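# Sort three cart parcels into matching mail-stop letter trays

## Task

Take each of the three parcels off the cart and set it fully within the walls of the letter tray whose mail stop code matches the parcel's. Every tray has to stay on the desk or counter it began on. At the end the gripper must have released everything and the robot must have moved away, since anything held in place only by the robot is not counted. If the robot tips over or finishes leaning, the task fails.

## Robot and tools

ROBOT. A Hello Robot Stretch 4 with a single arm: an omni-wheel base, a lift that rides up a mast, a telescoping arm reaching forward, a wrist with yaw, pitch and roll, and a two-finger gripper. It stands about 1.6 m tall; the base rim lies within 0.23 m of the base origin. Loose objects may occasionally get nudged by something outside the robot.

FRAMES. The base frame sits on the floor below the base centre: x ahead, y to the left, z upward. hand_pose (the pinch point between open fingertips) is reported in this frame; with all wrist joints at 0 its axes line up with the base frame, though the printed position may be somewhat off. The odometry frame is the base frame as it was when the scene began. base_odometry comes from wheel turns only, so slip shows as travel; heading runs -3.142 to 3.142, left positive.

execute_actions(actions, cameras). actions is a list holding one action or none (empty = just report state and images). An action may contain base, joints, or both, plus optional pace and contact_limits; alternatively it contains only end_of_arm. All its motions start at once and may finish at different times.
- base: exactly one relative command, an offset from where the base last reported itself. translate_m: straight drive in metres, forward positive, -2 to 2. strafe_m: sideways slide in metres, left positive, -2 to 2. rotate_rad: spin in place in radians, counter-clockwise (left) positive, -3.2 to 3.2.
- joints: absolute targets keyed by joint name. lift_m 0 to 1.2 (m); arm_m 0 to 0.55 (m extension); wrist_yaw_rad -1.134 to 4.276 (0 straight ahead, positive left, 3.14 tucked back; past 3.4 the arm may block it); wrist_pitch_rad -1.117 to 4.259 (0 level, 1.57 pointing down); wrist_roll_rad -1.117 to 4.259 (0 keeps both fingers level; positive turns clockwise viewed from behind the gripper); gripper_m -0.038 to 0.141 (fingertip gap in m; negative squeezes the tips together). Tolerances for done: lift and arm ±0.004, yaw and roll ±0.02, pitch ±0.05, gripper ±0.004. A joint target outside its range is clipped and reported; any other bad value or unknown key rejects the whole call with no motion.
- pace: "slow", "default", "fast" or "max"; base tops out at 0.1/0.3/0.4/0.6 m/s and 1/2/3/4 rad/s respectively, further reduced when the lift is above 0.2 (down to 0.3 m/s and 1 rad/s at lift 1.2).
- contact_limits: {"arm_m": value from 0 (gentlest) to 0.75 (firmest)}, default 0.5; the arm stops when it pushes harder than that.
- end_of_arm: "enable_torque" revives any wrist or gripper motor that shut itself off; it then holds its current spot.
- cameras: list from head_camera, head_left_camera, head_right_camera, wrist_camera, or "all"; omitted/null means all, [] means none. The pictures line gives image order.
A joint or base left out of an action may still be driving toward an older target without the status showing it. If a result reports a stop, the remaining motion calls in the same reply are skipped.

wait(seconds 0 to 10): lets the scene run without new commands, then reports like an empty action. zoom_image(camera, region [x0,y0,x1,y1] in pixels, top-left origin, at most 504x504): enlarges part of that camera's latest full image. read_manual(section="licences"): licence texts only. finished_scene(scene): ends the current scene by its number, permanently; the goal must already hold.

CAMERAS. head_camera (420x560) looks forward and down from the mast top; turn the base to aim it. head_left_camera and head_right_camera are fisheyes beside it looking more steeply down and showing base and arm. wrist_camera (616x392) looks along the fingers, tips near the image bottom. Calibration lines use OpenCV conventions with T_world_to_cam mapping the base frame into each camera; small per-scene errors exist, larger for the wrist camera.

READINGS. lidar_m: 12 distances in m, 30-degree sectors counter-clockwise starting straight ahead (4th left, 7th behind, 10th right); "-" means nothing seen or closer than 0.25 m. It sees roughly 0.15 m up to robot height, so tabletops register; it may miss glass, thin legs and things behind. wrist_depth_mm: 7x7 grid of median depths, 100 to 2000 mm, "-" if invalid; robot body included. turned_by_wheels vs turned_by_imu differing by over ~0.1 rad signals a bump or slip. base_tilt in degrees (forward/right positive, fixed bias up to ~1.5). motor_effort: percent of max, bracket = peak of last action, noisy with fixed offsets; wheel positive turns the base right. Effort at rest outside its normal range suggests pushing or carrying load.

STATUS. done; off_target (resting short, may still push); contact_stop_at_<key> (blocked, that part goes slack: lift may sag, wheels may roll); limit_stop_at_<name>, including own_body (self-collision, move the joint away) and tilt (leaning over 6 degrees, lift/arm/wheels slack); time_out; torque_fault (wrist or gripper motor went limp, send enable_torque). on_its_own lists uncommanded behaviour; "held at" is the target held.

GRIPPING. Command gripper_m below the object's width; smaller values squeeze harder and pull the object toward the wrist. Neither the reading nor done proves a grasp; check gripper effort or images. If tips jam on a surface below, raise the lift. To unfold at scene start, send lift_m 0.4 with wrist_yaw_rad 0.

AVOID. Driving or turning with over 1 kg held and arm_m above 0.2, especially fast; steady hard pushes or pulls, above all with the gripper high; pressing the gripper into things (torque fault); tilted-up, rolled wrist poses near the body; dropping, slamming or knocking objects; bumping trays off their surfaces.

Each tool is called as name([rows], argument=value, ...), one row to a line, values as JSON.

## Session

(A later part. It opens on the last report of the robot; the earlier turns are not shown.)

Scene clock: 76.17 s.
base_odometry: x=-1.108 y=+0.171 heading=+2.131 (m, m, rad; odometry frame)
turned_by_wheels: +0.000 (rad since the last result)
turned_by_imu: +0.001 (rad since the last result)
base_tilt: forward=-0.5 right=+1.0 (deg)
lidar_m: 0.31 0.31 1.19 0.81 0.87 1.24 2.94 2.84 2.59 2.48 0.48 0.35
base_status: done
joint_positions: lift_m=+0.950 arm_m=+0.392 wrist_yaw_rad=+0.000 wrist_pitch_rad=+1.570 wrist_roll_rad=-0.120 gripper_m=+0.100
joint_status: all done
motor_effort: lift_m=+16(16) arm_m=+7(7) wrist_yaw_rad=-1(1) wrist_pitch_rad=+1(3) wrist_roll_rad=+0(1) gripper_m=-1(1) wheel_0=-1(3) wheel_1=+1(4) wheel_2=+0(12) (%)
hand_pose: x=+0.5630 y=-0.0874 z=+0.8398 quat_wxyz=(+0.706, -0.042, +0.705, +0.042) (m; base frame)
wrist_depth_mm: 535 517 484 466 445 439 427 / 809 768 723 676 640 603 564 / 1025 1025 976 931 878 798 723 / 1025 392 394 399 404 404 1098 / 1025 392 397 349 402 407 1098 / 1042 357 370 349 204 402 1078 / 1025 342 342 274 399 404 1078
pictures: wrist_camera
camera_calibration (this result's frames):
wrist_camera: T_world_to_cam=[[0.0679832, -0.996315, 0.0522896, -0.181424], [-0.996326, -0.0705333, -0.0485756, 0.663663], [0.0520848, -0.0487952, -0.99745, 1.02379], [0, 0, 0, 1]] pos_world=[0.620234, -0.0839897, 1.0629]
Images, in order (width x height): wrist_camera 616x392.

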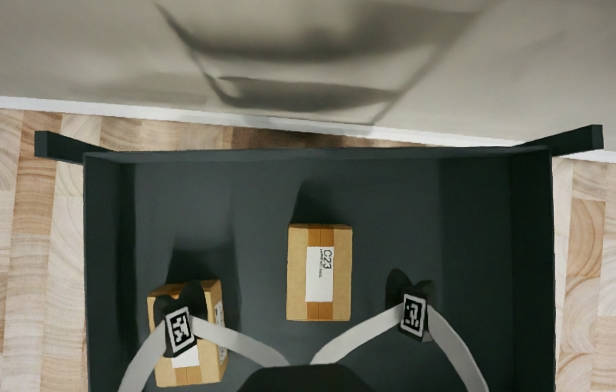

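execute_actions([
  {"base": {"strafe_m": -0.017}, "joints": {"lift_m": 0.805, "gripper_m": 0.09}, "pace": "default"},
], cameras=["wrist_camera"])

execute_actions([
  {"joints": {"gripper_m": 0.025}, "pace": "default"},
], cameras=[])

execute_actions([
  {"joints": {"lift_m": 0.98}, "pace": "fast"},
], cameras=["wrist_camera"])

Scene clock: 78.50 s.
base_odometry: x=-1.093 y=+0.180 heading=+2.131 (m, m, rad; odometry frame)
turned_by_wheels: +0.000 (rad since the last result)
turned_by_imu: +0.000 (rad since the last result)
base_tilt: forward=-0.4 right=+1.0 (deg)
lidar_m: 0.31 0.31 1.23 0.83 0.87 1.26 2.93 2.86 2.56 2.48 1.21 0.33
base_status: done
joint_positions: lift_m=+0.805 arm_m=+0.392 wrist_yaw_rad=+0.000 wrist_pitch_rad=+1.570 wrist_roll_rad=-0.120 gripper_m=+0.090
joint_status: all done
motor_effort: lift_m=+15(16) arm_m=+7(7) wrist_yaw_rad=+1(2) wrist_pitch_rad=-1(0) wrist_roll_rad=+1(1) gripper_m=-1(1) wheel_0=-1(6) wheel_1=+0(6) wheel_2=+0(1) (%)
hand_pose: x=+0.5630 y=-0.0874 z=+0.6949 quat_wxyz=(+0.706, -0.042, +0.705, +0.042) (m; base frame)
wrist_depth_mm: 530 517 480 466 442 436 424 / 788 683 647 621 597 554 530 / 248 250 253 254 255 259 262 / 248 249 253 254 256 259 260 / 247 248 252 204 256 259 260 / 244 247 211 203 200 257 259 / 198 198 248 178 253 256 258
pictures: wrist_camera
camera_calibration (this result's frames):
wrist_camera: T_world_to_cam=[[0.0679448, -0.996318, 0.0522864, -0.173823], [-0.996331, -0.0704924, -0.0485279, 0.656584], [0.052035, -0.0487974, -0.997452, 0.879291], [0, 0, 0, 1]] pos_world=[0.620232, -0.083992, 0.918002]
Images, in order (width x height): wrist_camera 616x392.

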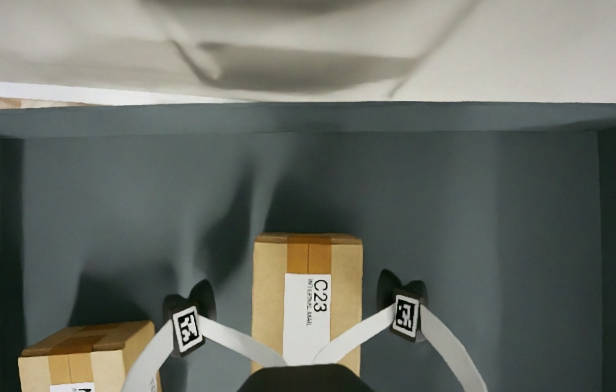

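Scene clock: 79.97 s.
base_odometry: x=-1.093 y=+0.180 heading=+2.131 (m, m, rad; odometry frame)
turned_by_wheels: +0.000 (rad since the last result)
turned_by_imu: +0.000 (rad since the last result)
base_tilt: forward=-0.2 right=+0.9 (deg)
lidar_m: 0.29 0.33 1.23 0.81 0.85 1.25 2.95 2.83 2.54 2.46 1.18 0.34
base_status: not commanded
joint_positions: lift_m=+0.805 arm_m=+0.392 wrist_yaw_rad=+0.000 wrist_pitch_rad=+1.570 wrist_roll_rad=-0.120 gripper_m=+0.025
joint_status: all done
motor_effort: lift_m=+15(15) arm_m=+7(7) wrist_yaw_rad=-1(1) wrist_pitch_rad=+0(1) wrist_roll_rad=+1(1) gripper_m=-23(15) wheel_0=-1(1) wheel_1=+0(0) wheel_2=+0(0) (%)
hand_pose: x=+0.5630 y=-0.0874 z=+0.6949 quat_wxyz=(+0.706, -0.042, +0.705, +0.042) (m; base frame)
wrist_depth_mm: 530 525 484 462 445 439 427 / 798 691 661 621 585 554 525 / 247 250 252 253 255 259 262 / 247 249 252 255 257 259 260 / 246 249 251 193 256 257 260 / 246 247 191 191 189 257 259 / 198 180 248 191 252 254 257
pictures: none
No camera images: the call's "cameras" was empty. Leave "cameras" out to get every camera's image.

Scene clock: 81.43 s.
base_odometry: x=-1.093 y=+0.180 heading=+2.131 (m, m, rad; odometry frame)
turned_by_wheels: +0.000 (rad since the last result)
turned_by_imu: +0.000 (rad since the last result)
base_tilt: forward=-0.3 right=+0.8 (deg)
lidar_m: 0.30 0.32 1.24 0.83 0.88 1.23 2.93 2.84 2.58 2.46 1.17 0.35
base_status: not commanded
joint_positions: lift_m=+0.980 arm_m=+0.392 wrist_yaw_rad=+0.000 wrist_pitch_rad=+1.570 wrist_roll_rad=-0.120 gripper_m=+0.025
joint_status: all done
motor_effort: lift_m=+20(22) arm_m=+7(7) wrist_yaw_rad=-2(0) wrist_pitch_rad=+0(0) wrist_roll_rad=+0(0) gripper_m=-20(20) wheel_0=-1(1) wheel_1=+0(0) wheel_2=+0(0) (%)
hand_pose: x=+0.5630 y=-0.0874 z=+0.8695 quat_wxyz=(+0.706, -0.042, +0.706, +0.042) (m; base frame)
wrist_depth_mm: 535 517 480 466 445 433 427 / 809 750 741 676 640 603 564 / 1042 1060 1078 946 878 798 809 / 1060 418 427 433 430 436 1138 / 1060 421 424 193 433 433 1118 / 1042 373 191 191 189 433 1118 / 1060 260 370 191 424 382 1118
pictures: wrist_camera
camera_calibration (this result's frames):
wrist_camera: T_world_to_cam=[[0.0678153, -0.996327, 0.052275, -0.182867], [-0.996349, -0.0703542, -0.0483609, 0.664878], [0.051861, -0.0488046, -0.997461, 1.05356], [0, 0, 0, 1]] pos_world=[0.620213, -0.084, 1.0926]
Images, in order (width x height): wrist_camera 616x392.

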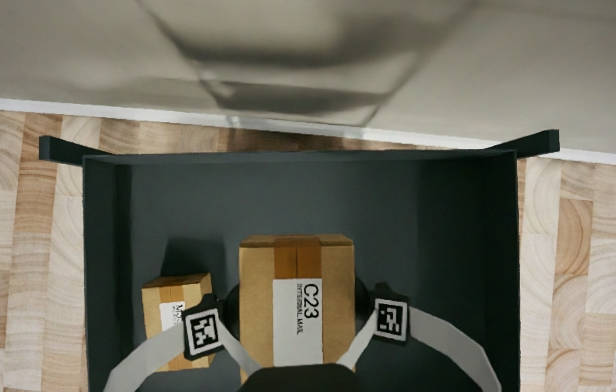

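execute_actions([
  {"base": {"rotate_rad": -0.112}, "joints": {"arm_m": 0.0}, "pace": "fast"},
], cameras=[])

execute_actions([
  {"base": {"translate_m": -1.582}, "joints": {"wrist_roll_rad": 0.0}, "pace": "max"},
], cameras=[])

execute_actions([
  {"base": {"rotate_rad": 1.685}, "joints": {"lift_m": 1.15}, "pace": "fast"},
], cameras=[])

execute_actions([
  {"base": {"translate_m": 0.4}, "joints": {"arm_m": 0.46}, "pace": "fast"},
], cameras=["wrist_camera"])

Scene clock: 85.33 s.
base_odometry: x=-1.093 y=+0.180 heading=+2.019 (m, m, rad; odometry frame)
turned_by_wheels: -0.112 (rad since the last result)
turned_by_imu: -0.111 (rad since the last result)
base_tilt: forward=-0.5 right=+0.8 (deg)
lidar_m: 0.31 0.31 1.08 0.84 0.81 1.12 2.90 2.85 2.66 2.47 1.34 0.36
base_status: done
joint_positions: lift_m=+0.980 arm_m=+0.001 wrist_yaw_rad=+0.000 wrist_pitch_rad=+1.570 wrist_roll_rad=-0.120 gripper_m=+0.025
joint_status: all done
motor_effort: lift_m=+20(20) arm_m=-7(7) wrist_yaw_rad=+1(3) wrist_pitch_rad=+0(1) wrist_roll_rad=+0(1) gripper_m=-18(20) wheel_0=+0(7) wheel_1=+0(2) wheel_2=+2(5) (%)
hand_pose: x=+0.1723 y=-0.0874 z=+0.8695 quat_wxyz=(+0.706, -0.042, +0.706, +0.042) (m; base frame)
wrist_depth_mm: 1078 424 430 436 439 433 1138 / 1078 421 424 430 439 1118 1138 / 1078 1078 699 946 1098 1118 1138 / 1060 1078 1078 1098 1098 1138 1118 / 1060 1078 878 193 1060 1098 1118 / 1060 1060 191 191 189 1118 1098 / 1060 615 866 191 1098 1118 1118
pictures: none
No camera images: the call's "cameras" was empty. Leave "cameras" out to get every camera's image.

Scene clock: 91.13 s.
base_odometry: x=-0.407 y=-1.245 heading=+2.019 (m, m, rad; odometry frame)
turned_by_wheels: +0.000 (rad since the last result)
turned_by_imu: -0.002 (rad since the last result)
base_tilt: forward=-0.5 right=+0.8 (deg)
lidar_m: 1.86 1.12 0.74 0.69 0.72 1.43 1.34 1.36 1.68 2.63 2.70 2.59
base_status: done
joint_positions: lift_m=+0.980 arm_m=+0.001 wrist_yaw_rad=+0.000 wrist_pitch_rad=+1.570 wrist_roll_rad=+0.000 gripper_m=+0.025
joint_status: all done
motor_effort: lift_m=+20(20) arm_m=-7(7) wrist_yaw_rad=-2(0) wrist_pitch_rad=+0(1) wrist_roll_rad=+2(4) gripper_m=-21(22) wheel_0=-1(7) wheel_1=-1(6) wheel_2=-3(13) (%)
hand_pose: x=+0.1723 y=-0.0874 z=+0.8695 quat_wxyz=(+0.707, +0.000, +0.707, +0.000) (m; base frame)
wrist_depth_mm: 1078 1078 1118 1098 1098 1138 1138 / 1060 1078 1098 1098 1118 1138 1138 / 1060 1078 1078 1098 1098 1118 1138 / 1060 1078 1078 1078 1118 1118 1118 / 1060 1060 866 192 1098 1098 1118 / 1042 1078 190 191 189 1098 1118 / 1042 597 854 191 1098 1098 1098
pictures: none
No camera images: the call's "cameras" was empty. Leave "cameras" out to get every camera's image.

Scene clock: 93.43 s.
base_odometry: x=-0.407 y=-1.245 heading=-2.579 (m, m, rad; odometry frame)
turned_by_wheels: +1.685 (rad since the last result)
turned_by_imu: +1.680 (rad since the last result)
base_tilt: forward=-0.7 right=+1.1 (deg)
lidar_m: 0.69 0.76 1.34 1.33 1.38 1.67 3.48 2.89 2.01 1.90 0.96 0.72
base_status: done
joint_positions: lift_m=+1.150 arm_m=+0.001 wrist_yaw_rad=+0.000 wrist_pitch_rad=+1.570 wrist_roll_rad=+0.000 gripper_m=+0.025
joint_status: all done
motor_effort: lift_m=+20(21) arm_m=-7(7) wrist_yaw_rad=-1(2) wrist_pitch_rad=-1(1) wrist_roll_rad=+2(3) gripper_m=-21(21) wheel_0=+0(3) wheel_1=-1(5) wheel_2=-1(8) (%)
hand_pose: x=+0.1724 y=-0.0874 z=+1.0395 quat_wxyz=(+0.707, +0.000, +0.707, +0.000) (m; base frame)
wrist_depth_mm: 1255 1281 1060 1060 1060 1118 1098 / 1255 1255 1255 1255 1281 1281 1308 / 1229 1255 1229 1281 1281 1255 1308 / 1205 1229 1255 1281 1255 1308 1281 / 1229 1229 1042 192 1255 1281 1308 / 1205 1229 190 192 189 1281 1281 / 1229 691 1229 191 1281 1308 1308
pictures: none
No camera images: the call's "cameras" was empty. Leave "cameras" out to get every camera's image.

Scene clock: 96.20 s.
base_odometry: x=-0.746 y=-1.459 heading=-2.579 (m, m, rad; odometry frame)
turned_by_wheels: +0.000 (rad since the last result)
turned_by_imu: +0.001 (rad since the last result)
base_tilt: forward=-0.3 right=+0.8 (deg)
lidar_m: 0.30 0.32 1.35 1.29 1.40 1.97 3.94 3.37 1.94 1.11 0.43 0.31
base_status: done
joint_positions: lift_m=+1.150 arm_m=+0.459 wrist_yaw_rad=+0.000 wrist_pitch_rad=+1.570 wrist_roll_rad=+0.000 gripper_m=+0.025
joint_status: all done
motor_effort: lift_m=+19(20) arm_m=+7(8) wrist_yaw_rad=-2(3) wrist_pitch_rad=+1(1) wrist_roll_rad=+1(2) gripper_m=-17(21) wheel_0=-1(7) wheel_1=-1(5) wheel_2=+2(11) (%)
hand_pose: x=+0.6300 y=-0.0874 z=+1.0395 quat_wxyz=(+0.707, +0.000, +0.707, +0.000) (m; base frame)
wrist_depth_mm: 343 349 351 355 345 362 366 / 342 343 345 349 351 359 364 / 343 343 345 349 351 359 366 / 342 343 347 347 351 355 359 / 340 343 343 193 347 353 359 / 340 342 191 191 189 351 355 / 336 251 281 191 349 297 357
pictures: wrist_camera
camera_calibration (this result's frames):
wrist_camera: T_world_to_cam=[[-0.0514405, -0.997312, 0.0521716, -0.121147], [-0.997621, 0.0489156, -0.0485699, 0.75138], [0.0458873, -0.054546, -0.997456, 1.22293], [0, 0, 0, 1]] pos_world=[0.687244, -0.09087, 1.26263]
Images, in order (width x height): wrist_camera 616x392.

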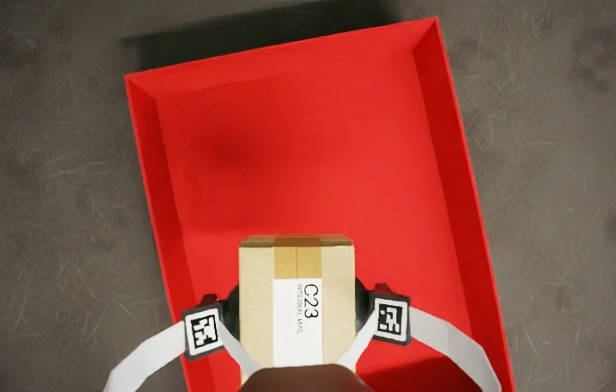

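execute_actions([
  {"joints": {"lift_m": 1.052, "arm_m": 0.5}, "pace": "default"},
], cameras=[])

execute_actions([
  {"joints": {"gripper_m": 0.095}, "pace": "default"},
], cameras=[])

execute_actions([
  {"joints": {"lift_m": 1.16}, "pace": "fast"},
], cameras=["wrist_camera"])

Scene clock: 98.23 s.
base_odometry: x=-0.746 y=-1.459 heading=-2.579 (m, m, rad; odometry frame)
turned_by_wheels: +0.000 (rad since the last result)
turned_by_imu: +0.000 (rad since the last result)
base_tilt: forward=-0.2 right=+0.9 (deg)
lidar_m: 0.30 0.30 1.33 1.30 1.38 1.96 3.95 3.36 1.98 1.14 0.44 0.31
base_status: not commanded
joint_positions: lift_m=+1.052 arm_m=+0.499 wrist_yaw_rad=+0.000 wrist_pitch_rad=+1.570 wrist_roll_rad=+0.000 gripper_m=+0.025
joint_status: all done
motor_effort: lift_m=+15(18) arm_m=+7(8) wrist_yaw_rad=+0(2) wrist_pitch_rad=+2(1) wrist_roll_rad=+1(1) gripper_m=-23(21) wheel_0=-1(1) wheel_1=-1(1) wheel_2=+2(2) (%)
hand_pose: x=+0.6699 y=-0.0874 z=+0.9419 quat_wxyz=(+0.707, +0.000, +0.707, +0.000) (m; base frame)
wrist_depth_mm: 249 250 254 255 226 216 264 / 248 220 231 252 255 237 262 / 229 247 249 251 254 251 262 / 245 246 249 251 253 254 213 / 245 245 247 193 251 254 213 / 244 227 191 191 189 253 217 / 243 173 244 191 249 252 226
pictures: none
No camera images: the call's "cameras" was empty. Leave "cameras" out to get every camera's image.

Scene clock: 99.73 s.
base_odometry: x=-0.746 y=-1.459 heading=-2.579 (m, m, rad; odometry frame)
turned_by_wheels: +0.000 (rad since the last result)
turned_by_imu: +0.000 (rad since the last result)
base_tilt: forward=-0.2 right=+0.9 (deg)
lidar_m: 0.28 0.32 1.35 1.28 1.39 1.95 3.96 3.39 1.97 1.10 0.44 0.32
base_status: not commanded
joint_positions: lift_m=+1.052 arm_m=+0.499 wrist_yaw_rad=+0.000 wrist_pitch_rad=+1.570 wrist_roll_rad=+0.000 gripper_m=+0.095
joint_status: all done
motor_effort: lift_m=+15(15) arm_m=+7(7) wrist_yaw_rad=-2(1) wrist_pitch_rad=-1(2) wrist_roll_rad=+1(1) gripper_m=-1(22) wheel_0=-1(1) wheel_1=-1(1) wheel_2=+2(2) (%)
hand_pose: x=+0.6698 y=-0.0874 z=+0.9419 quat_wxyz=(+0.707, +0.000, +0.707, +0.000) (m; base frame)
wrist_depth_mm: 249 251 253 255 227 217 265 / 247 221 231 252 255 237 262 / 230 246 250 251 256 252 262 / 245 245 248 251 253 254 213 / 245 244 248 201 252 254 214 / 244 214 198 199 198 254 218 / 243 191 245 176 251 253 227
pictures: none
No camera images: the call's "cameras" was empty. Leave "cameras" out to get every camera's image.

Scene clock: 100.93 s.
base_odometry: x=-0.746 y=-1.459 heading=-2.579 (m, m, rad; odometry frame)
turned_by_wheels: +0.000 (rad since the last result)
turned_by_imu: +0.000 (rad since the last result)
base_tilt: forward=-0.4 right=+1.0 (deg)
lidar_m: 0.29 0.31 1.34 1.30 1.40 1.98 3.91 3.38 1.97 1.09 0.44 0.32
base_status: not commanded
joint_positions: lift_m=+1.160 arm_m=+0.499 wrist_yaw_rad=+0.000 wrist_pitch_rad=+1.570 wrist_roll_rad=+0.000 gripper_m=+0.095
joint_status: all done
motor_effort: lift_m=+19(20) arm_m=+7(7) wrist_yaw_rad=+2(0) wrist_pitch_rad=+0(1) wrist_roll_rad=+1(2) gripper_m=+0(2) wheel_0=-1(1) wheel_1=-1(1) wheel_2=+2(2) (%)
hand_pose: x=+0.6699 y=-0.0874 z=+1.0496 quat_wxyz=(+0.707, +0.000, +0.707, +0.000) (m; base frame)
wrist_depth_mm: 355 359 364 368 373 373 375 / 355 355 362 362 362 370 375 / 353 351 353 359 364 370 373 / 351 353 355 357 359 366 370 / 347 351 353 309 359 368 370 / 347 351 351 307 198 364 368 / 345 349 340 254 357 332 368
pictures: wrist_camera
camera_calibration (this result's frames):
wrist_camera: T_world_to_cam=[[-0.0515919, -0.997304, 0.0521883, -0.119536], [-0.997629, 0.0490839, -0.0482478, 0.7913], [0.0455561, -0.0545537, -0.997471, 1.23134], [0, 0, 0, 1]] pos_world=[0.727162, -0.0908797, 1.27264]
Images, in order (width x height): wrist_camera 616x392.

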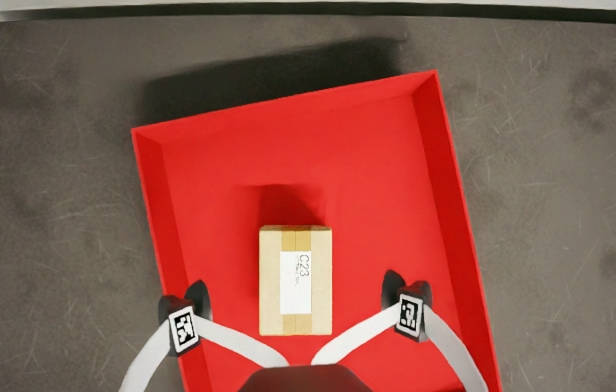

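execute_actions([
  {"base": {"translate_m": -0.4}, "joints": {"arm_m": 0.0}, "pace": "fast"},
], cameras=[])

execute_actions([
  {"base": {"rotate_rad": -1.6}, "joints": {"lift_m": 0.95, "wrist_roll_rad": -0.28, "gripper_m": 0.1}, "pace": "fast"},
], cameras=[])

execute_actions([
  {"base": {"translate_m": 1.27}, "pace": "max"},
], cameras=[])

execute_actions([
  {"base": {"translate_m": 0.3}, "joints": {"arm_m": 0.324}, "pace": "fast"},
], cameras=["wrist_camera"])

Scene clock: 105.00 s.
base_odometry: x=-0.407 y=-1.245 heading=-2.579 (m, m, rad; odometry frame)
turned_by_wheels: +0.000 (rad since the last result)
turned_by_imu: +0.000 (rad since the last result)
base_tilt: forward=-0.4 right=+1.0 (deg)
lidar_m: 0.69 0.74 1.33 1.33 1.39 1.65 3.49 2.92 2.00 1.88 0.98 0.72
base_status: done
joint_positions: lift_m=+1.160 arm_m=+0.001 wrist_yaw_rad=+0.000 wrist_pitch_rad=+1.570 wrist_roll_rad=+0.000 gripper_m=+0.095
joint_status: all done
motor_effort: lift_m=+19(19) arm_m=-7(8) wrist_yaw_rad=+0(2) wrist_pitch_rad=-1(1) wrist_roll_rad=+1(2) gripper_m=-1(4) wheel_0=+1(6) wheel_1=+0(5) wheel_2=+1(7) (%)
hand_pose: x=+0.1722 y=-0.0874 z=+1.0496 quat_wxyz=(+0.707, +0.000, +0.707, +0.000) (m; base frame)
wrist_depth_mm: 1229 1281 1025 1078 1078 1098 1078 / 1229 1255 1255 1281 1308 1281 1336 / 1229 1255 1255 1255 1308 1308 1336 / 1229 1255 1255 1281 1281 1308 1336 / 1229 1229 1042 1042 1281 1281 1281 / 1229 1255 1042 1042 198 1281 1281 / 1205 1255 1229 407 1255 1281 1308
pictures: none
No camera images: the call's "cameras" was empty. Leave "cameras" out to get every camera's image.

Scene clock: 107.70 s.
base_odometry: x=-0.408 y=-1.245 heading=+2.104 (m, m, rad; odometry frame)
turned_by_wheels: -1.600 (rad since the last result)
turned_by_imu: -1.594 (rad since the last result)
base_tilt: forward=-0.4 right=+0.9 (deg)
lidar_m: 1.87 1.03 0.75 0.70 0.73 1.39 1.32 1.39 1.65 2.64 2.76 2.51
base_status: done
joint_positions: lift_m=+0.950 arm_m=+0.001 wrist_yaw_rad=+0.000 wrist_pitch_rad=+1.570 wrist_roll_rad=-0.280 gripper_m=+0.100
joint_status: all done
motor_effort: lift_m=+16(16) arm_m=-6(7) wrist_yaw_rad=-2(1) wrist_pitch_rad=+0(1) wrist_roll_rad=+0(3) gripper_m=-3(5) wheel_0=+0(8) wheel_1=+0(5) wheel_2=+2(8) (%)
hand_pose: x=+0.1723 y=-0.0874 z=+0.8399 quat_wxyz=(+0.701, -0.099, +0.700, +0.099) (m; base frame)
wrist_depth_mm: 1060 1060 1060 1060 1078 1098 1118 / 1042 1042 1078 1078 1060 1098 1098 / 1025 1060 1060 1078 1060 1098 1118 / 1042 1042 1060 1060 1078 1078 1118 / 1060 1025 842 854 1098 1078 1078 / 1042 1025 831 842 205 1078 1078 / 1025 1042 842 442 1060 1078 1078
pictures: none
No camera images: the call's "cameras" was empty. Leave "cameras" out to get every camera's image.

Scene clock: 112.57 s.
base_odometry: x=-1.053 y=-0.152 heading=+2.104 (m, m, rad; odometry frame)
turned_by_wheels: +0.000 (rad since the last result)
turned_by_imu: +0.002 (rad since the last result)
base_tilt: forward=-0.4 right=+0.9 (deg)
lidar_m: 0.61 1.17 0.72 0.69 0.73 1.03 2.62 2.63 2.77 2.61 1.65 0.65
base_status: done
joint_positions: lift_m=+0.950 arm_m=+0.001 wrist_yaw_rad=+0.000 wrist_pitch_rad=+1.570 wrist_roll_rad=-0.280 gripper_m=+0.100
joint_status: not commanded
motor_effort: lift_m=+15(16) arm_m=-7(7) wrist_yaw_rad=-1(2) wrist_pitch_rad=+1(0) wrist_roll_rad=-1(0) gripper_m=-3(1) wheel_0=+1(4) wheel_1=+0(5) wheel_2=+1(12) (%)
hand_pose: x=+0.1723 y=-0.0874 z=+0.8399 quat_wxyz=(+0.700, -0.099, +0.700, +0.098) (m; base frame)
wrist_depth_mm: 1042 1060 1060 1060 931 946 1118 / 1060 1078 1060 1060 1098 1078 1118 / 1060 1025 1060 1060 1078 1098 1118 / 1042 1042 1042 1060 1078 1078 1098 / 1025 1025 831 854 1042 1060 1078 / 1042 1042 831 842 205 1098 1078 / 1025 1042 820 439 1042 1078 1098
pictures: none
No camera images: the call's "cameras" was empty. Leave "cameras" out to get every camera's image.

Scene clock: 114.80 s.
base_odometry: x=-1.206 y=+0.107 heading=+2.104 (m, m, rad; odometry frame)
turned_by_wheels: +0.000 (rad since the last result)
turned_by_imu: +0.001 (rad since the last result)
base_tilt: forward=-0.4 right=+0.9 (deg)
lidar_m: 0.30 0.86 1.20 0.70 0.76 1.05 2.93 2.91 2.80 2.62 0.53 0.34
base_status: done
joint_positions: lift_m=+0.950 arm_m=+0.323 wrist_yaw_rad=+0.000 wrist_pitch_rad=+1.570 wrist_roll_rad=-0.280 gripper_m=+0.100
joint_status: all done
motor_effort: lift_m=+16(16) arm_m=+7(8) wrist_yaw_rad=-1(2) wrist_pitch_rad=+1(1) wrist_roll_rad=+1(1) gripper_m=+2(0) wheel_0=-1(5) wheel_1=+1(7) wheel_2=+0(8) (%)
hand_pose: x=+0.4940 y=-0.0874 z=+0.8399 quat_wxyz=(+0.701, -0.099, +0.700, +0.099) (m; base frame)
wrist_depth_mm: 931 831 691 634 574 525 484 / 1025 1060 917 402 683 647 621 / 1042 1042 1060 402 407 410 410 / 1025 1042 397 399 404 404 410 / 1042 1042 392 349 402 407 410 / 1025 1042 387 394 204 402 407 / 1008 1042 394 274 399 404 404
pictures: wrist_camera
camera_calibration (this result's frames):
wrist_camera: T_world_to_cam=[[0.225818, -0.972757, 0.0524468, -0.252781], [-0.972369, -0.228346, -0.0485547, 0.56926], [0.0592079, -0.0400331, -0.997443, 1.02468], [0, 0, 0, 1]] pos_world=[0.549944, -0.0748855, 1.06296]
Images, in order (width x height): wrist_camera 616x392.

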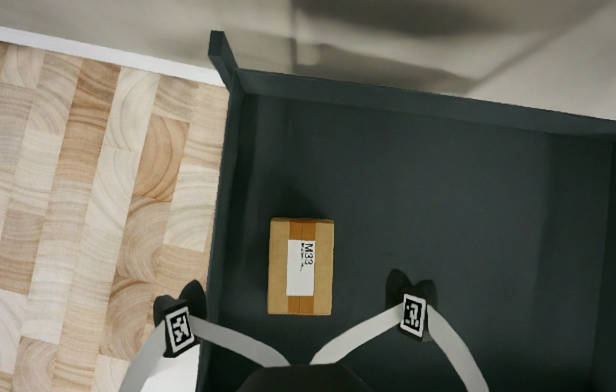

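execute_actions([
  {"joints": {"lift_m": 0.805, "gripper_m": 0.085}, "pace": "default"},
], cameras=["wrist_camera"])

execute_actions([
  {"joints": {"gripper_m": 0.025}, "pace": "default"},
], cameras=[])

execute_actions([
  {"joints": {"lift_m": 0.98}, "pace": "fast"},
], cameras=["wrist_camera"])

Scene clock: 117.17 s.
base_odometry: x=-1.206 y=+0.107 heading=+2.104 (m, m, rad; odometry frame)
turned_by_wheels: +0.000 (rad since the last result)
turned_by_imu: +0.000 (rad since the last result)
base_tilt: forward=-0.4 right=+0.9 (deg)
lidar_m: 0.30 0.87 1.19 0.70 0.74 1.05 2.92 2.90 2.76 2.63 0.53 0.34
base_status: not commanded
joint_positions: lift_m=+0.805 arm_m=+0.323 wrist_yaw_rad=+0.000 wrist_pitch_rad=+1.570 wrist_roll_rad=-0.280 gripper_m=+0.085
joint_status: all done
motor_effort: lift_m=+15(14) arm_m=+7(7) wrist_yaw_rad=-2(1) wrist_pitch_rad=+0(2) wrist_roll_rad=+1(0) gripper_m=-2(2) wheel_0=-1(1) wheel_1=+1(0) wheel_2=+0(0) (%)
hand_pose: x=+0.4940 y=-0.0874 z=+0.6949 quat_wxyz=(+0.700, -0.099, +0.700, +0.099) (m; base frame)
wrist_depth_mm: 878 809 231 236 223 216 214 / 904 917 254 255 258 260 263 / 904 891 253 255 257 260 262 / 891 917 252 254 257 258 262 / 891 904 251 203 255 257 260 / 891 891 208 202 206 257 259 / 878 891 250 179 253 255 259
pictures: wrist_camera
camera_calibration (this result's frames):
wrist_camera: T_world_to_cam=[[0.225765, -0.97277, 0.0524252, -0.245135], [-0.972387, -0.228288, -0.0484615, 0.562155], [0.0591099, -0.0400366, -0.997448, 0.88015], [0, 0, 0, 1]] pos_world=[0.54995, -0.0748888, 0.917998]
Images, in order (width x height): wrist_camera 616x392.

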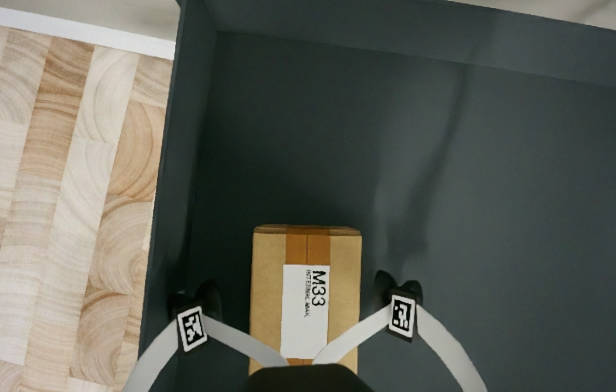

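Scene clock: 118.57 s.
base_odometry: x=-1.206 y=+0.107 heading=+2.104 (m, m, rad; odometry frame)
turned_by_wheels: +0.000 (rad since the last result)
turned_by_imu: +0.000 (rad since the last result)
base_tilt: forward=-0.5 right=+0.9 (deg)
lidar_m: 0.28 0.87 1.22 0.67 0.74 1.03 2.93 2.89 2.81 2.62 0.53 0.33
base_status: not commanded
joint_positions: lift_m=+0.805 arm_m=+0.323 wrist_yaw_rad=+0.000 wrist_pitch_rad=+1.570 wrist_roll_rad=-0.280 gripper_m=+0.025
joint_status: all done
motor_effort: lift_m=+15(15) arm_m=+7(7) wrist_yaw_rad=-1(2) wrist_pitch_rad=+0(0) wrist_roll_rad=+0(0) gripper_m=-20(20) wheel_0=-1(1) wheel_1=+0(1) wheel_2=+0(0) (%)
hand_pose: x=+0.4940 y=-0.0874 z=+0.6949 quat_wxyz=(+0.700, -0.099, +0.700, +0.099) (m; base frame)
wrist_depth_mm: 891 831 231 237 224 217 213 / 904 917 255 257 258 260 263 / 891 904 254 255 256 258 262 / 904 891 252 255 255 258 260 / 878 891 250 193 256 257 259 / 878 891 191 192 188 257 258 / 878 184 248 191 254 255 258
pictures: none
No camera images: the call's "cameras" was empty. Leave "cameras" out to get every camera's image.

Scene clock: 120.03 s.
base_odometry: x=-1.206 y=+0.107 heading=+2.104 (m, m, rad; odometry frame)
turned_by_wheels: +0.000 (rad since the last result)
turned_by_imu: +0.000 (rad since the last result)
base_tilt: forward=-0.6 right=+1.0 (deg)
lidar_m: 0.30 0.86 1.18 0.71 0.74 1.05 2.93 2.91 2.74 2.62 0.54 0.34
base_status: not commanded
joint_positions: lift_m=+0.980 arm_m=+0.323 wrist_yaw_rad=+0.000 wrist_pitch_rad=+1.570 wrist_roll_rad=-0.280 gripper_m=+0.025
joint_status: all done
motor_effort: lift_m=+20(21) arm_m=+6(7) wrist_yaw_rad=-2(2) wrist_pitch_rad=+0(1) wrist_roll_rad=+1(0) gripper_m=-22(22) wheel_0=-1(1) wheel_1=+0(0) wheel_2=+0(0) (%)
hand_pose: x=+0.4940 y=-0.0874 z=+0.8695 quat_wxyz=(+0.700, -0.099, +0.700, +0.099) (m; base frame)
wrist_depth_mm: 931 831 699 640 574 525 484 / 1060 1078 946 759 723 683 621 / 1078 1060 1078 433 433 436 439 / 1060 1078 1078 427 436 439 442 / 1060 1060 427 193 430 439 439 / 1060 1060 191 192 189 433 436 / 1042 512 357 191 427 430 436
pictures: wrist_camera
camera_calibration (this result's frames):
wrist_camera: T_world_to_cam=[[0.225662, -0.972796, 0.052393, -0.254202], [-0.97242, -0.228178, -0.0483227, 0.570476], [0.058963, -0.0400434, -0.997457, 1.0544], [0, 0, 0, 1]] pos_world=[0.549936, -0.0748952, 1.0926]
Images, in order (width x height): wrist_camera 616x392.

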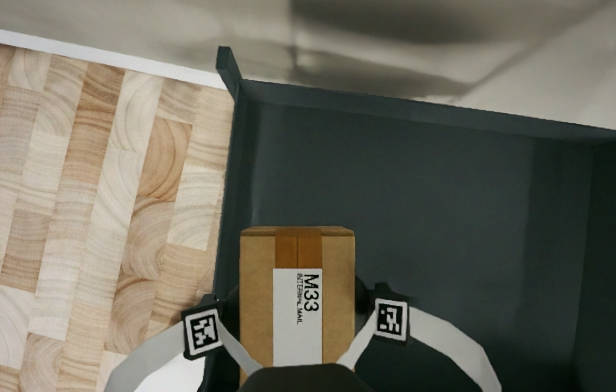

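execute_actions([
  {"base": {"translate_m": -0.584}, "joints": {"arm_m": 0.0}, "pace": "fast"},
], cameras=[])

execute_actions([
  {"base": {"rotate_rad": 1.6}, "joints": {"lift_m": 1.15, "wrist_roll_rad": 0.0}, "pace": "fast"},
], cameras=[])

execute_actions([
  {"base": {"translate_m": 0.4}, "joints": {"arm_m": 0.52}, "pace": "fast"},
], cameras=["wrist_camera"])

Scene clock: 123.90 s.
base_odometry: x=-0.909 y=-0.396 heading=+2.104 (m, m, rad; odometry frame)
turned_by_wheels: +0.000 (rad since the last result)
turned_by_imu: +0.000 (rad since the last result)
base_tilt: forward=-0.3 right=+1.0 (deg)
lidar_m: 0.91 1.48 0.74 0.68 0.75 1.07 2.31 2.39 2.81 2.60 2.07 0.95
base_status: done
joint_positions: lift_m=+0.980 arm_m=+0.001 wrist_yaw_rad=+0.000 wrist_pitch_rad=+1.570 wrist_roll_rad=-0.280 gripper_m=+0.025
joint_status: all done
motor_effort: lift_m=+20(20) arm_m=-7(7) wrist_yaw_rad=-1(2) wrist_pitch_rad=+0(2) wrist_roll_rad=+1(1) gripper_m=-20(19) wheel_0=+0(5) wheel_1=-1(5) wheel_2=-2(15) (%)
hand_pose: x=+0.1723 y=-0.0874 z=+0.8695 quat_wxyz=(+0.700, -0.099, +0.700, +0.099) (m; base frame)
wrist_depth_mm: 1078 1078 1098 1118 1118 1138 1118 / 1042 1078 1078 1118 1098 1118 1118 / 1060 1078 1078 1098 1118 1098 1118 / 1060 1060 1078 1078 1098 1118 1138 / 1060 1060 866 193 1098 1118 1118 / 1042 1060 192 192 189 1078 1118 / 1060 609 854 190 1098 1098 1098
pictures: none
No camera images: the call's "cameras" was empty. Leave "cameras" out to get every camera's image.

Scene clock: 126.13 s.
base_odometry: x=-0.909 y=-0.396 heading=-2.579 (m, m, rad; odometry frame)
turned_by_wheels: +1.600 (rad since the last result)
turned_by_imu: +1.595 (rad since the last result)
base_tilt: forward=-0.6 right=+1.0 (deg)
lidar_m: 0.69 0.74 1.07 2.32 2.42 2.91 3.45 1.99 0.96 0.89 1.48 0.73
base_status: done
joint_positions: lift_m=+1.150 arm_m=+0.001 wrist_yaw_rad=+0.000 wrist_pitch_rad=+1.570 wrist_roll_rad=+0.000 gripper_m=+0.025
joint_status: all done
motor_effort: lift_m=+20(21) arm_m=-7(7) wrist_yaw_rad=-1(2) wrist_pitch_rad=+1(1) wrist_roll_rad=+2(7) gripper_m=-18(20) wheel_0=+1(6) wheel_1=+0(5) wheel_2=-1(9) (%)
hand_pose: x=+0.1724 y=-0.0874 z=+1.0396 quat_wxyz=(+0.707, +0.000, +0.707, +0.000) (m; base frame)
wrist_depth_mm: 1025 1042 1025 1060 1060 1308 1308 / 1229 1229 1281 1308 1281 1308 1308 / 1229 1229 1255 1281 1255 1255 1281 / 1205 1229 1281 1255 1281 1308 1308 / 1205 1255 1042 193 1255 1255 1281 / 1255 1255 190 192 189 1308 1160 / 1205 691 1205 190 1255 1281 1281
pictures: none
No camera images: the call's "cameras" was empty. Leave "cameras" out to get every camera's image.

Scene clock: 128.90 s.
base_odometry: x=-1.247 y=-0.610 heading=-2.579 (m, m, rad; odometry frame)
turned_by_wheels: +0.000 (rad since the last result)
turned_by_imu: +0.001 (rad since the last result)
base_tilt: forward=-0.4 right=+0.6 (deg)
lidar_m: 0.27 0.32 0.46 2.28 2.43 2.99 3.94 2.02 0.96 1.39 0.44 0.32
base_status: done
joint_positions: lift_m=+1.150 arm_m=+0.519 wrist_yaw_rad=+0.000 wrist_pitch_rad=+1.570 wrist_roll_rad=+0.000 gripper_m=+0.025
joint_status: all done
motor_effort: lift_m=+19(20) arm_m=+7(9) wrist_yaw_rad=-1(1) wrist_pitch_rad=+2(1) wrist_roll_rad=+2(2) gripper_m=-19(23) wheel_0=+0(6) wheel_1=+0(7) wheel_2=-1(10) (%)
hand_pose: x=+0.6900 y=-0.0874 z=+1.0396 quat_wxyz=(+0.707, +0.000, +0.707, +0.000) (m; base frame)
wrist_depth_mm: 387 368 382 392 394 421 452 / 342 347 343 351 353 359 364 / 342 345 347 351 351 355 362 / 342 345 342 347 349 353 362 / 340 340 325 193 349 353 359 / 338 342 191 192 189 349 362 / 340 251 294 191 349 347 355
pictures: wrist_camera
camera_calibration (this result's frames):
wrist_camera: T_world_to_cam=[[-0.0514202, -0.997313, 0.0521707, -0.118074], [-0.997621, 0.0488944, -0.0485876, 0.811262], [0.0459062, -0.054545, -0.997455, 1.22017], [0, 0, 0, 1]] pos_world=[0.747247, -0.0908688, 1.26264]
Images, in order (width x height): wrist_camera 616x392.

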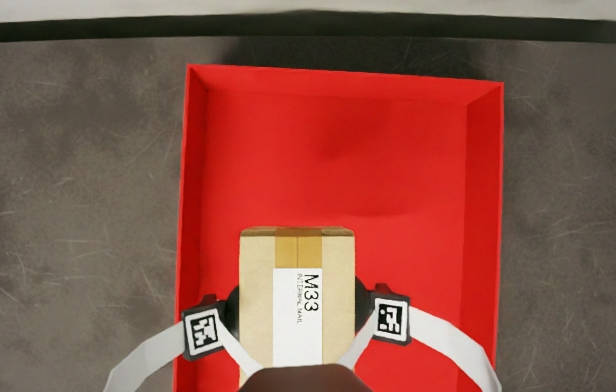

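execute_actions([
  {"joints": {"lift_m": 1.052}, "pace": "default"},
], cameras=[])

execute_actions([
  {"joints": {"gripper_m": 0.095}, "pace": "default"},
], cameras=[])

execute_actions([
  {"joints": {"lift_m": 1.16}, "pace": "fast"},
], cameras=["wrist_camera"])

execute_actions([
  {"base": {"translate_m": -0.4}, "joints": {"arm_m": 0.0}, "pace": "fast"},
], cameras=["head_camera"])

Scene clock: 131.27 s.
base_odometry: x=-1.247 y=-0.610 heading=-2.579 (m, m, rad; odometry frame)
turned_by_wheels: +0.000 (rad since the last result)
turned_by_imu: +0.000 (rad since the last result)
base_tilt: forward=-0.2 right=+0.9 (deg)
lidar_m: 0.28 0.32 0.44 2.29 2.43 2.96 3.94 1.98 1.01 1.40 0.42 0.30
base_status: not commanded
joint_positions: lift_m=+1.052 arm_m=+0.519 wrist_yaw_rad=+0.000 wrist_pitch_rad=+1.570 wrist_roll_rad=+0.000 gripper_m=+0.025
joint_status: all done
motor_effort: lift_m=+15(19) arm_m=+7(7) wrist_yaw_rad=+0(2) wrist_pitch_rad=+0(1) wrist_roll_rad=+2(2) gripper_m=-24(20) wheel_0=+0(0) wheel_1=+0(0) wheel_2=-1(1) (%)
hand_pose: x=+0.6900 y=-0.0874 z=+0.9419 quat_wxyz=(+0.707, +0.000, +0.707, +0.000) (m; base frame)
wrist_depth_mm: 249 250 220 216 225 217 225 / 248 242 251 253 255 256 239 / 246 247 248 251 254 256 237 / 246 247 250 252 252 255 237 / 244 245 247 193 252 255 235 / 244 234 191 192 189 253 230 / 243 173 244 190 249 251 228
pictures: none
No camera images: the call's "cameras" was empty. Leave "cameras" out to get every camera's image.

Scene clock: 132.77 s.
base_odometry: x=-1.247 y=-0.610 heading=-2.579 (m, m, rad; odometry frame)
turned_by_wheels: +0.000 (rad since the last result)
turned_by_imu: +0.000 (rad since the last result)
base_tilt: forward=-0.5 right=+0.8 (deg)
lidar_m: 0.27 0.31 0.46 2.28 2.42 2.98 3.96 1.99 1.00 1.42 0.43 0.32
base_status: not commanded
joint_positions: lift_m=+1.052 arm_m=+0.519 wrist_yaw_rad=+0.000 wrist_pitch_rad=+1.570 wrist_roll_rad=+0.000 gripper_m=+0.095
joint_status: all done
motor_effort: lift_m=+15(15) arm_m=+7(7) wrist_yaw_rad=-3(1) wrist_pitch_rad=+0(0) wrist_roll_rad=+1(2) gripper_m=-1(24) wheel_0=+0(0) wheel_1=+0(0) wheel_2=-1(1) (%)
hand_pose: x=+0.6899 y=-0.0874 z=+0.9419 quat_wxyz=(+0.707, +0.000, +0.707, +0.000) (m; base frame)
wrist_depth_mm: 249 249 219 215 226 217 226 / 247 242 250 252 256 257 240 / 247 248 249 252 255 256 237 / 246 246 249 252 254 257 236 / 246 247 248 200 252 255 234 / 245 214 198 200 198 254 230 / 243 191 245 176 251 254 227
pictures: none
No camera images: the call's "cameras" was empty. Leave "cameras" out to get every camera's image.

Scene clock: 133.97 s.
base_odometry: x=-1.247 y=-0.610 heading=-2.579 (m, m, rad; odometry frame)
turned_by_wheels: +0.000 (rad since the last result)
turned_by_imu: +0.000 (rad since the last result)
base_tilt: forward=-0.4 right=+1.0 (deg)
lidar_m: 0.29 0.30 0.46 2.29 2.46 2.96 3.97 2.01 1.02 1.40 0.45 0.31
base_status: not commanded
joint_positions: lift_m=+1.160 arm_m=+0.519 wrist_yaw_rad=+0.000 wrist_pitch_rad=+1.570 wrist_roll_rad=+0.000 gripper_m=+0.095
joint_status: all done
motor_effort: lift_m=+19(21) arm_m=+6(6) wrist_yaw_rad=-2(2) wrist_pitch_rad=+0(0) wrist_roll_rad=+1(2) gripper_m=-6(4) wheel_0=+1(1) wheel_1=+0(0) wheel_2=-1(1) (%)
hand_pose: x=+0.6899 y=-0.0874 z=+1.0496 quat_wxyz=(+0.707, +0.000, +0.707, +0.000) (m; base frame)
wrist_depth_mm: 397 407 404 413 418 439 452 / 353 357 357 359 366 373 377 / 353 355 357 359 364 366 375 / 349 355 355 357 364 364 373 / 349 353 355 307 359 366 373 / 349 349 351 306 197 362 370 / 347 345 340 253 359 342 368
pictures: wrist_camera
camera_calibration (this result's frames):
wrist_camera: T_world_to_cam=[[-0.0515245, -0.997307, 0.0521878, -0.118547], [-0.997632, 0.049016, -0.0482577, 0.811325], [0.0455697, -0.0545506, -0.997471, 1.23042], [0, 0, 0, 1]] pos_world=[0.747226, -0.0908758, 1.27264]
Images, in order (width x height): wrist_camera 616x392.

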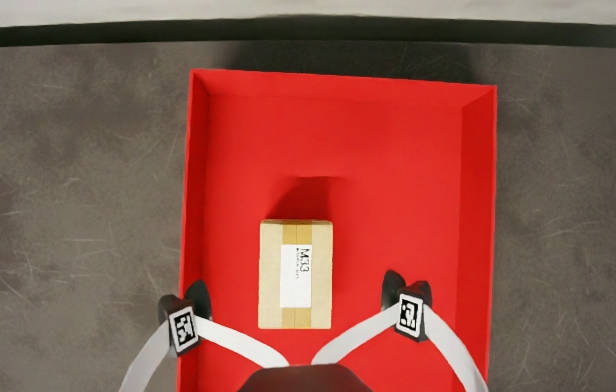

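Scene clock: 136.73 s.
base_odometry: x=-0.909 y=-0.396 heading=-2.579 (m, m, rad; odometry frame)
turned_by_wheels: +0.000 (rad since the last result)
turned_by_imu: +0.000 (rad since the last result)
base_tilt: forward=-0.4 right=+0.9 (deg)
lidar_m: 0.68 0.73 1.08 2.31 2.41 2.96 3.49 1.98 0.95 0.87 1.48 0.73
base_status: done
joint_positions: lift_m=+1.160 arm_m=+0.001 wrist_yaw_rad=+0.000 wrist_pitch_rad=+1.570 wrist_roll_rad=+0.000 gripper_m=+0.095
joint_status: all done
motor_effort: lift_m=+19(19) arm_m=-7(7) wrist_yaw_rad=-1(3) wrist_pitch_rad=+1(2) wrist_roll_rad=+2(1) gripper_m=-2(3) wheel_0=+0(5) wheel_1=+1(5) wheel_2=+0(13) (%)
hand_pose: x=+0.1722 y=-0.0874 z=+1.0496 quat_wxyz=(+0.707, +0.000, +0.707, +0.000) (m; base frame)
wrist_depth_mm: 1008 1060 1042 1060 1042 1308 1336 / 1255 1255 1281 1281 1281 1308 1336 / 1229 1281 1281 1281 1281 1308 1308 / 1229 1229 1255 1308 1308 1281 1336 / 1205 1255 1060 1060 1281 1308 1308 / 1255 1255 1060 1042 198 1308 1138 / 1205 1229 1255 407 1255 1281 1308
pictures: head_camera
Images, in order (width x height): head_camera 420x560.

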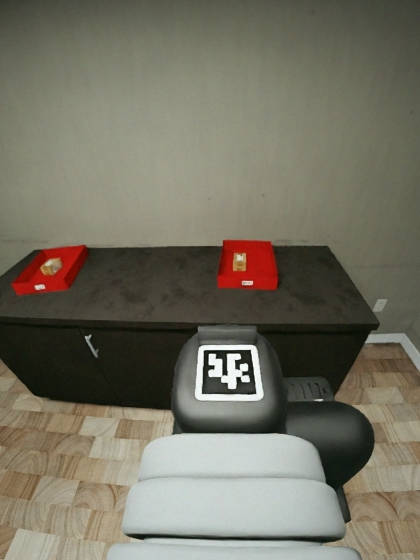

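I'll check the current state before finishing.

execute_actions(actions=[])

Scene clock: 137.30 s.
base_odometry: x=-0.909 y=-0.396 heading=-2.579 (m, m, rad; odometry frame)
turned_by_wheels: +0.000 (rad since the last result)
turned_by_imu: +0.000 (rad since the last result)
base_tilt: forward=-0.5 right=+0.8 (deg)
lidar_m: 0.70 0.74 1.05 2.33 2.40 2.93 3.48 1.99 0.95 0.86 1.48 0.72
base_status: done
joint_positions: lift_m=+1.160 arm_m=+0.001 wrist_yaw_rad=+0.000 wrist_pitch_rad=+1.570 wrist_roll_rad=+0.000 gripper_m=+0.095
joint_status: all done
motor_effort: lift_m=+19(19) arm_m=-7(7) wrist_yaw_rad=+2(3) wrist_pitch_rad=+0(2) wrist_roll_rad=+1(1) gripper_m=-3(3) wheel_0=+0(5) wheel_1=+0(5) wheel_2=+0(13) (%)
hand_pose: x=+0.1722 y=-0.0874 z=+1.0496 quat_wxyz=(+0.707, +0.000, +0.707, +0.000) (m; base frame)
wrist_depth_mm: 1042 1060 1042 1025 1060 1308 1308 / 1255 1255 1281 1281 1308 1308 1336 / 1255 1229 1281 1281 1281 1308 1281 / 1255 1281 1255 1281 1281 1308 1281 / 1229 1255 1042 1078 1281 1281 1308 / 1229 1229 1042 1042 198 1281 1160 / 1205 1229 1255 404 1281 1281 1308
pictures: head_camera, head_left_camera, head_right_camera, wrist_camera
camera_calibration (this result's frames):
wrist_camera: T_world_to_cam=[[-0.0521251, -0.997276, 0.0521927, -0.145122], [-0.997606, 0.0496219, -0.0481593, 0.294776], [0.0454382, -0.0545781, -0.997475, 1.25404], [0, 0, 0, 1]] pos_world=[0.229524, -0.0909107, 1.27265]
Images, in order (width x height): head_camera 420x560, head_left_camera 420x672, head_right_camera 420x672, wrist_camera 616x392.

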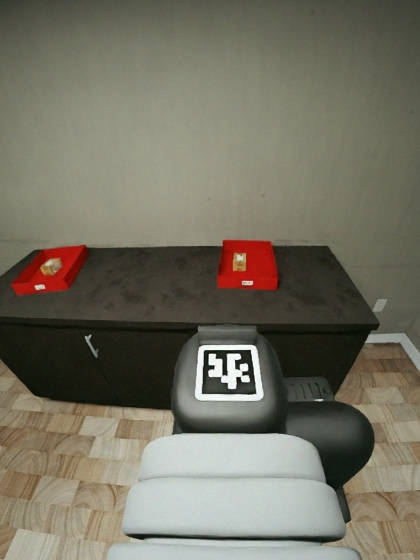

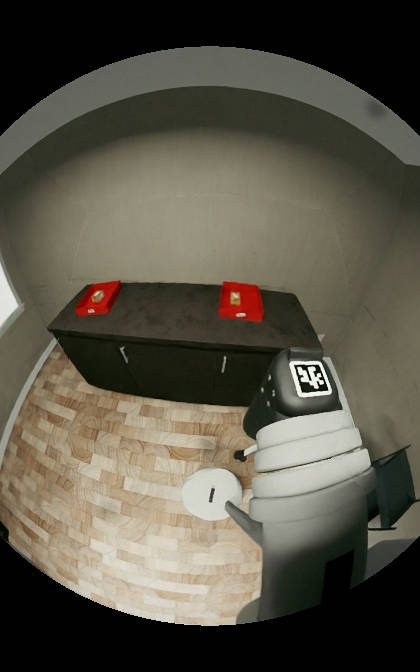

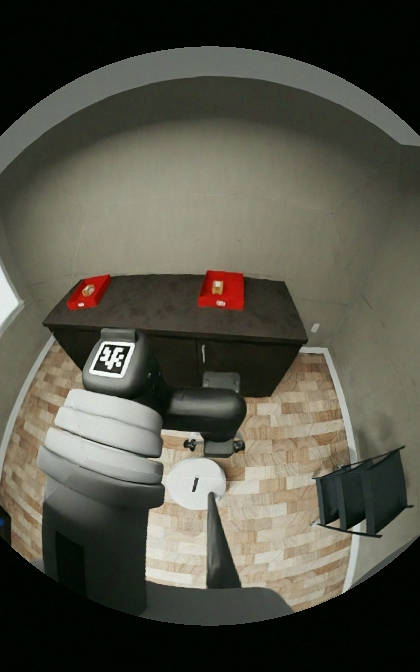

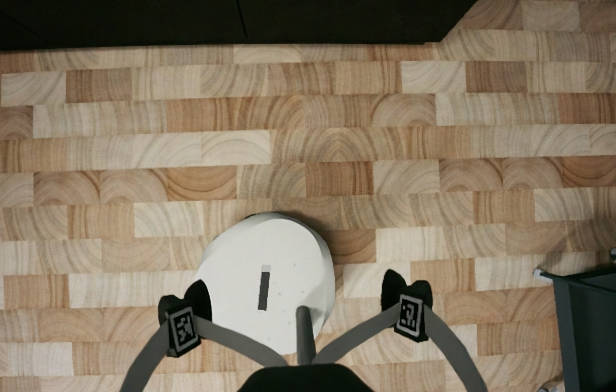

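The left tray's label was only a blurred read earlier. Zooming costs no motion time, so I'll check both counter trays again.

zoom_image(camera="head_camera", region=[0, 235, 100, 305])

zoom_image(camera="head_camera", region=[205, 232, 290, 297])

Region (0, 235, 100, 305) of head_camera's 420x560 image, scaled by 5.040, with more detail than that image has; it fills the top 353 rows of this view, and the rest is white.

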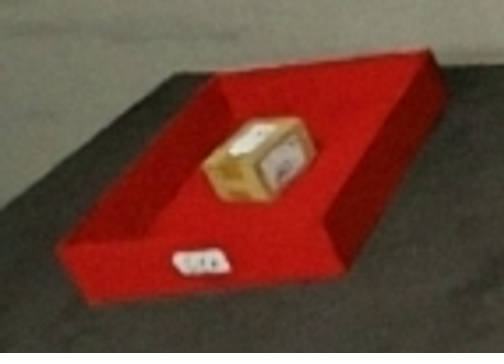

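Region (205, 232, 290, 297) of head_camera's 420x560 image, scaled by 5.929, with more detail than that image has; it fills the top 385 rows of this view, and the rest is white.

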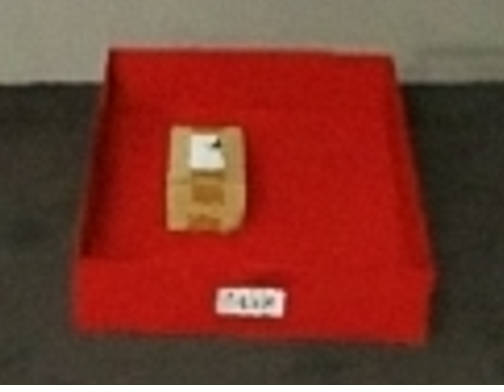

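Both counter parcels sit wholly inside their trays, and the robot has let go and moved clear. I'm finishing the scene.

finished_scene(scene=2)

The scene is finished: the task was done.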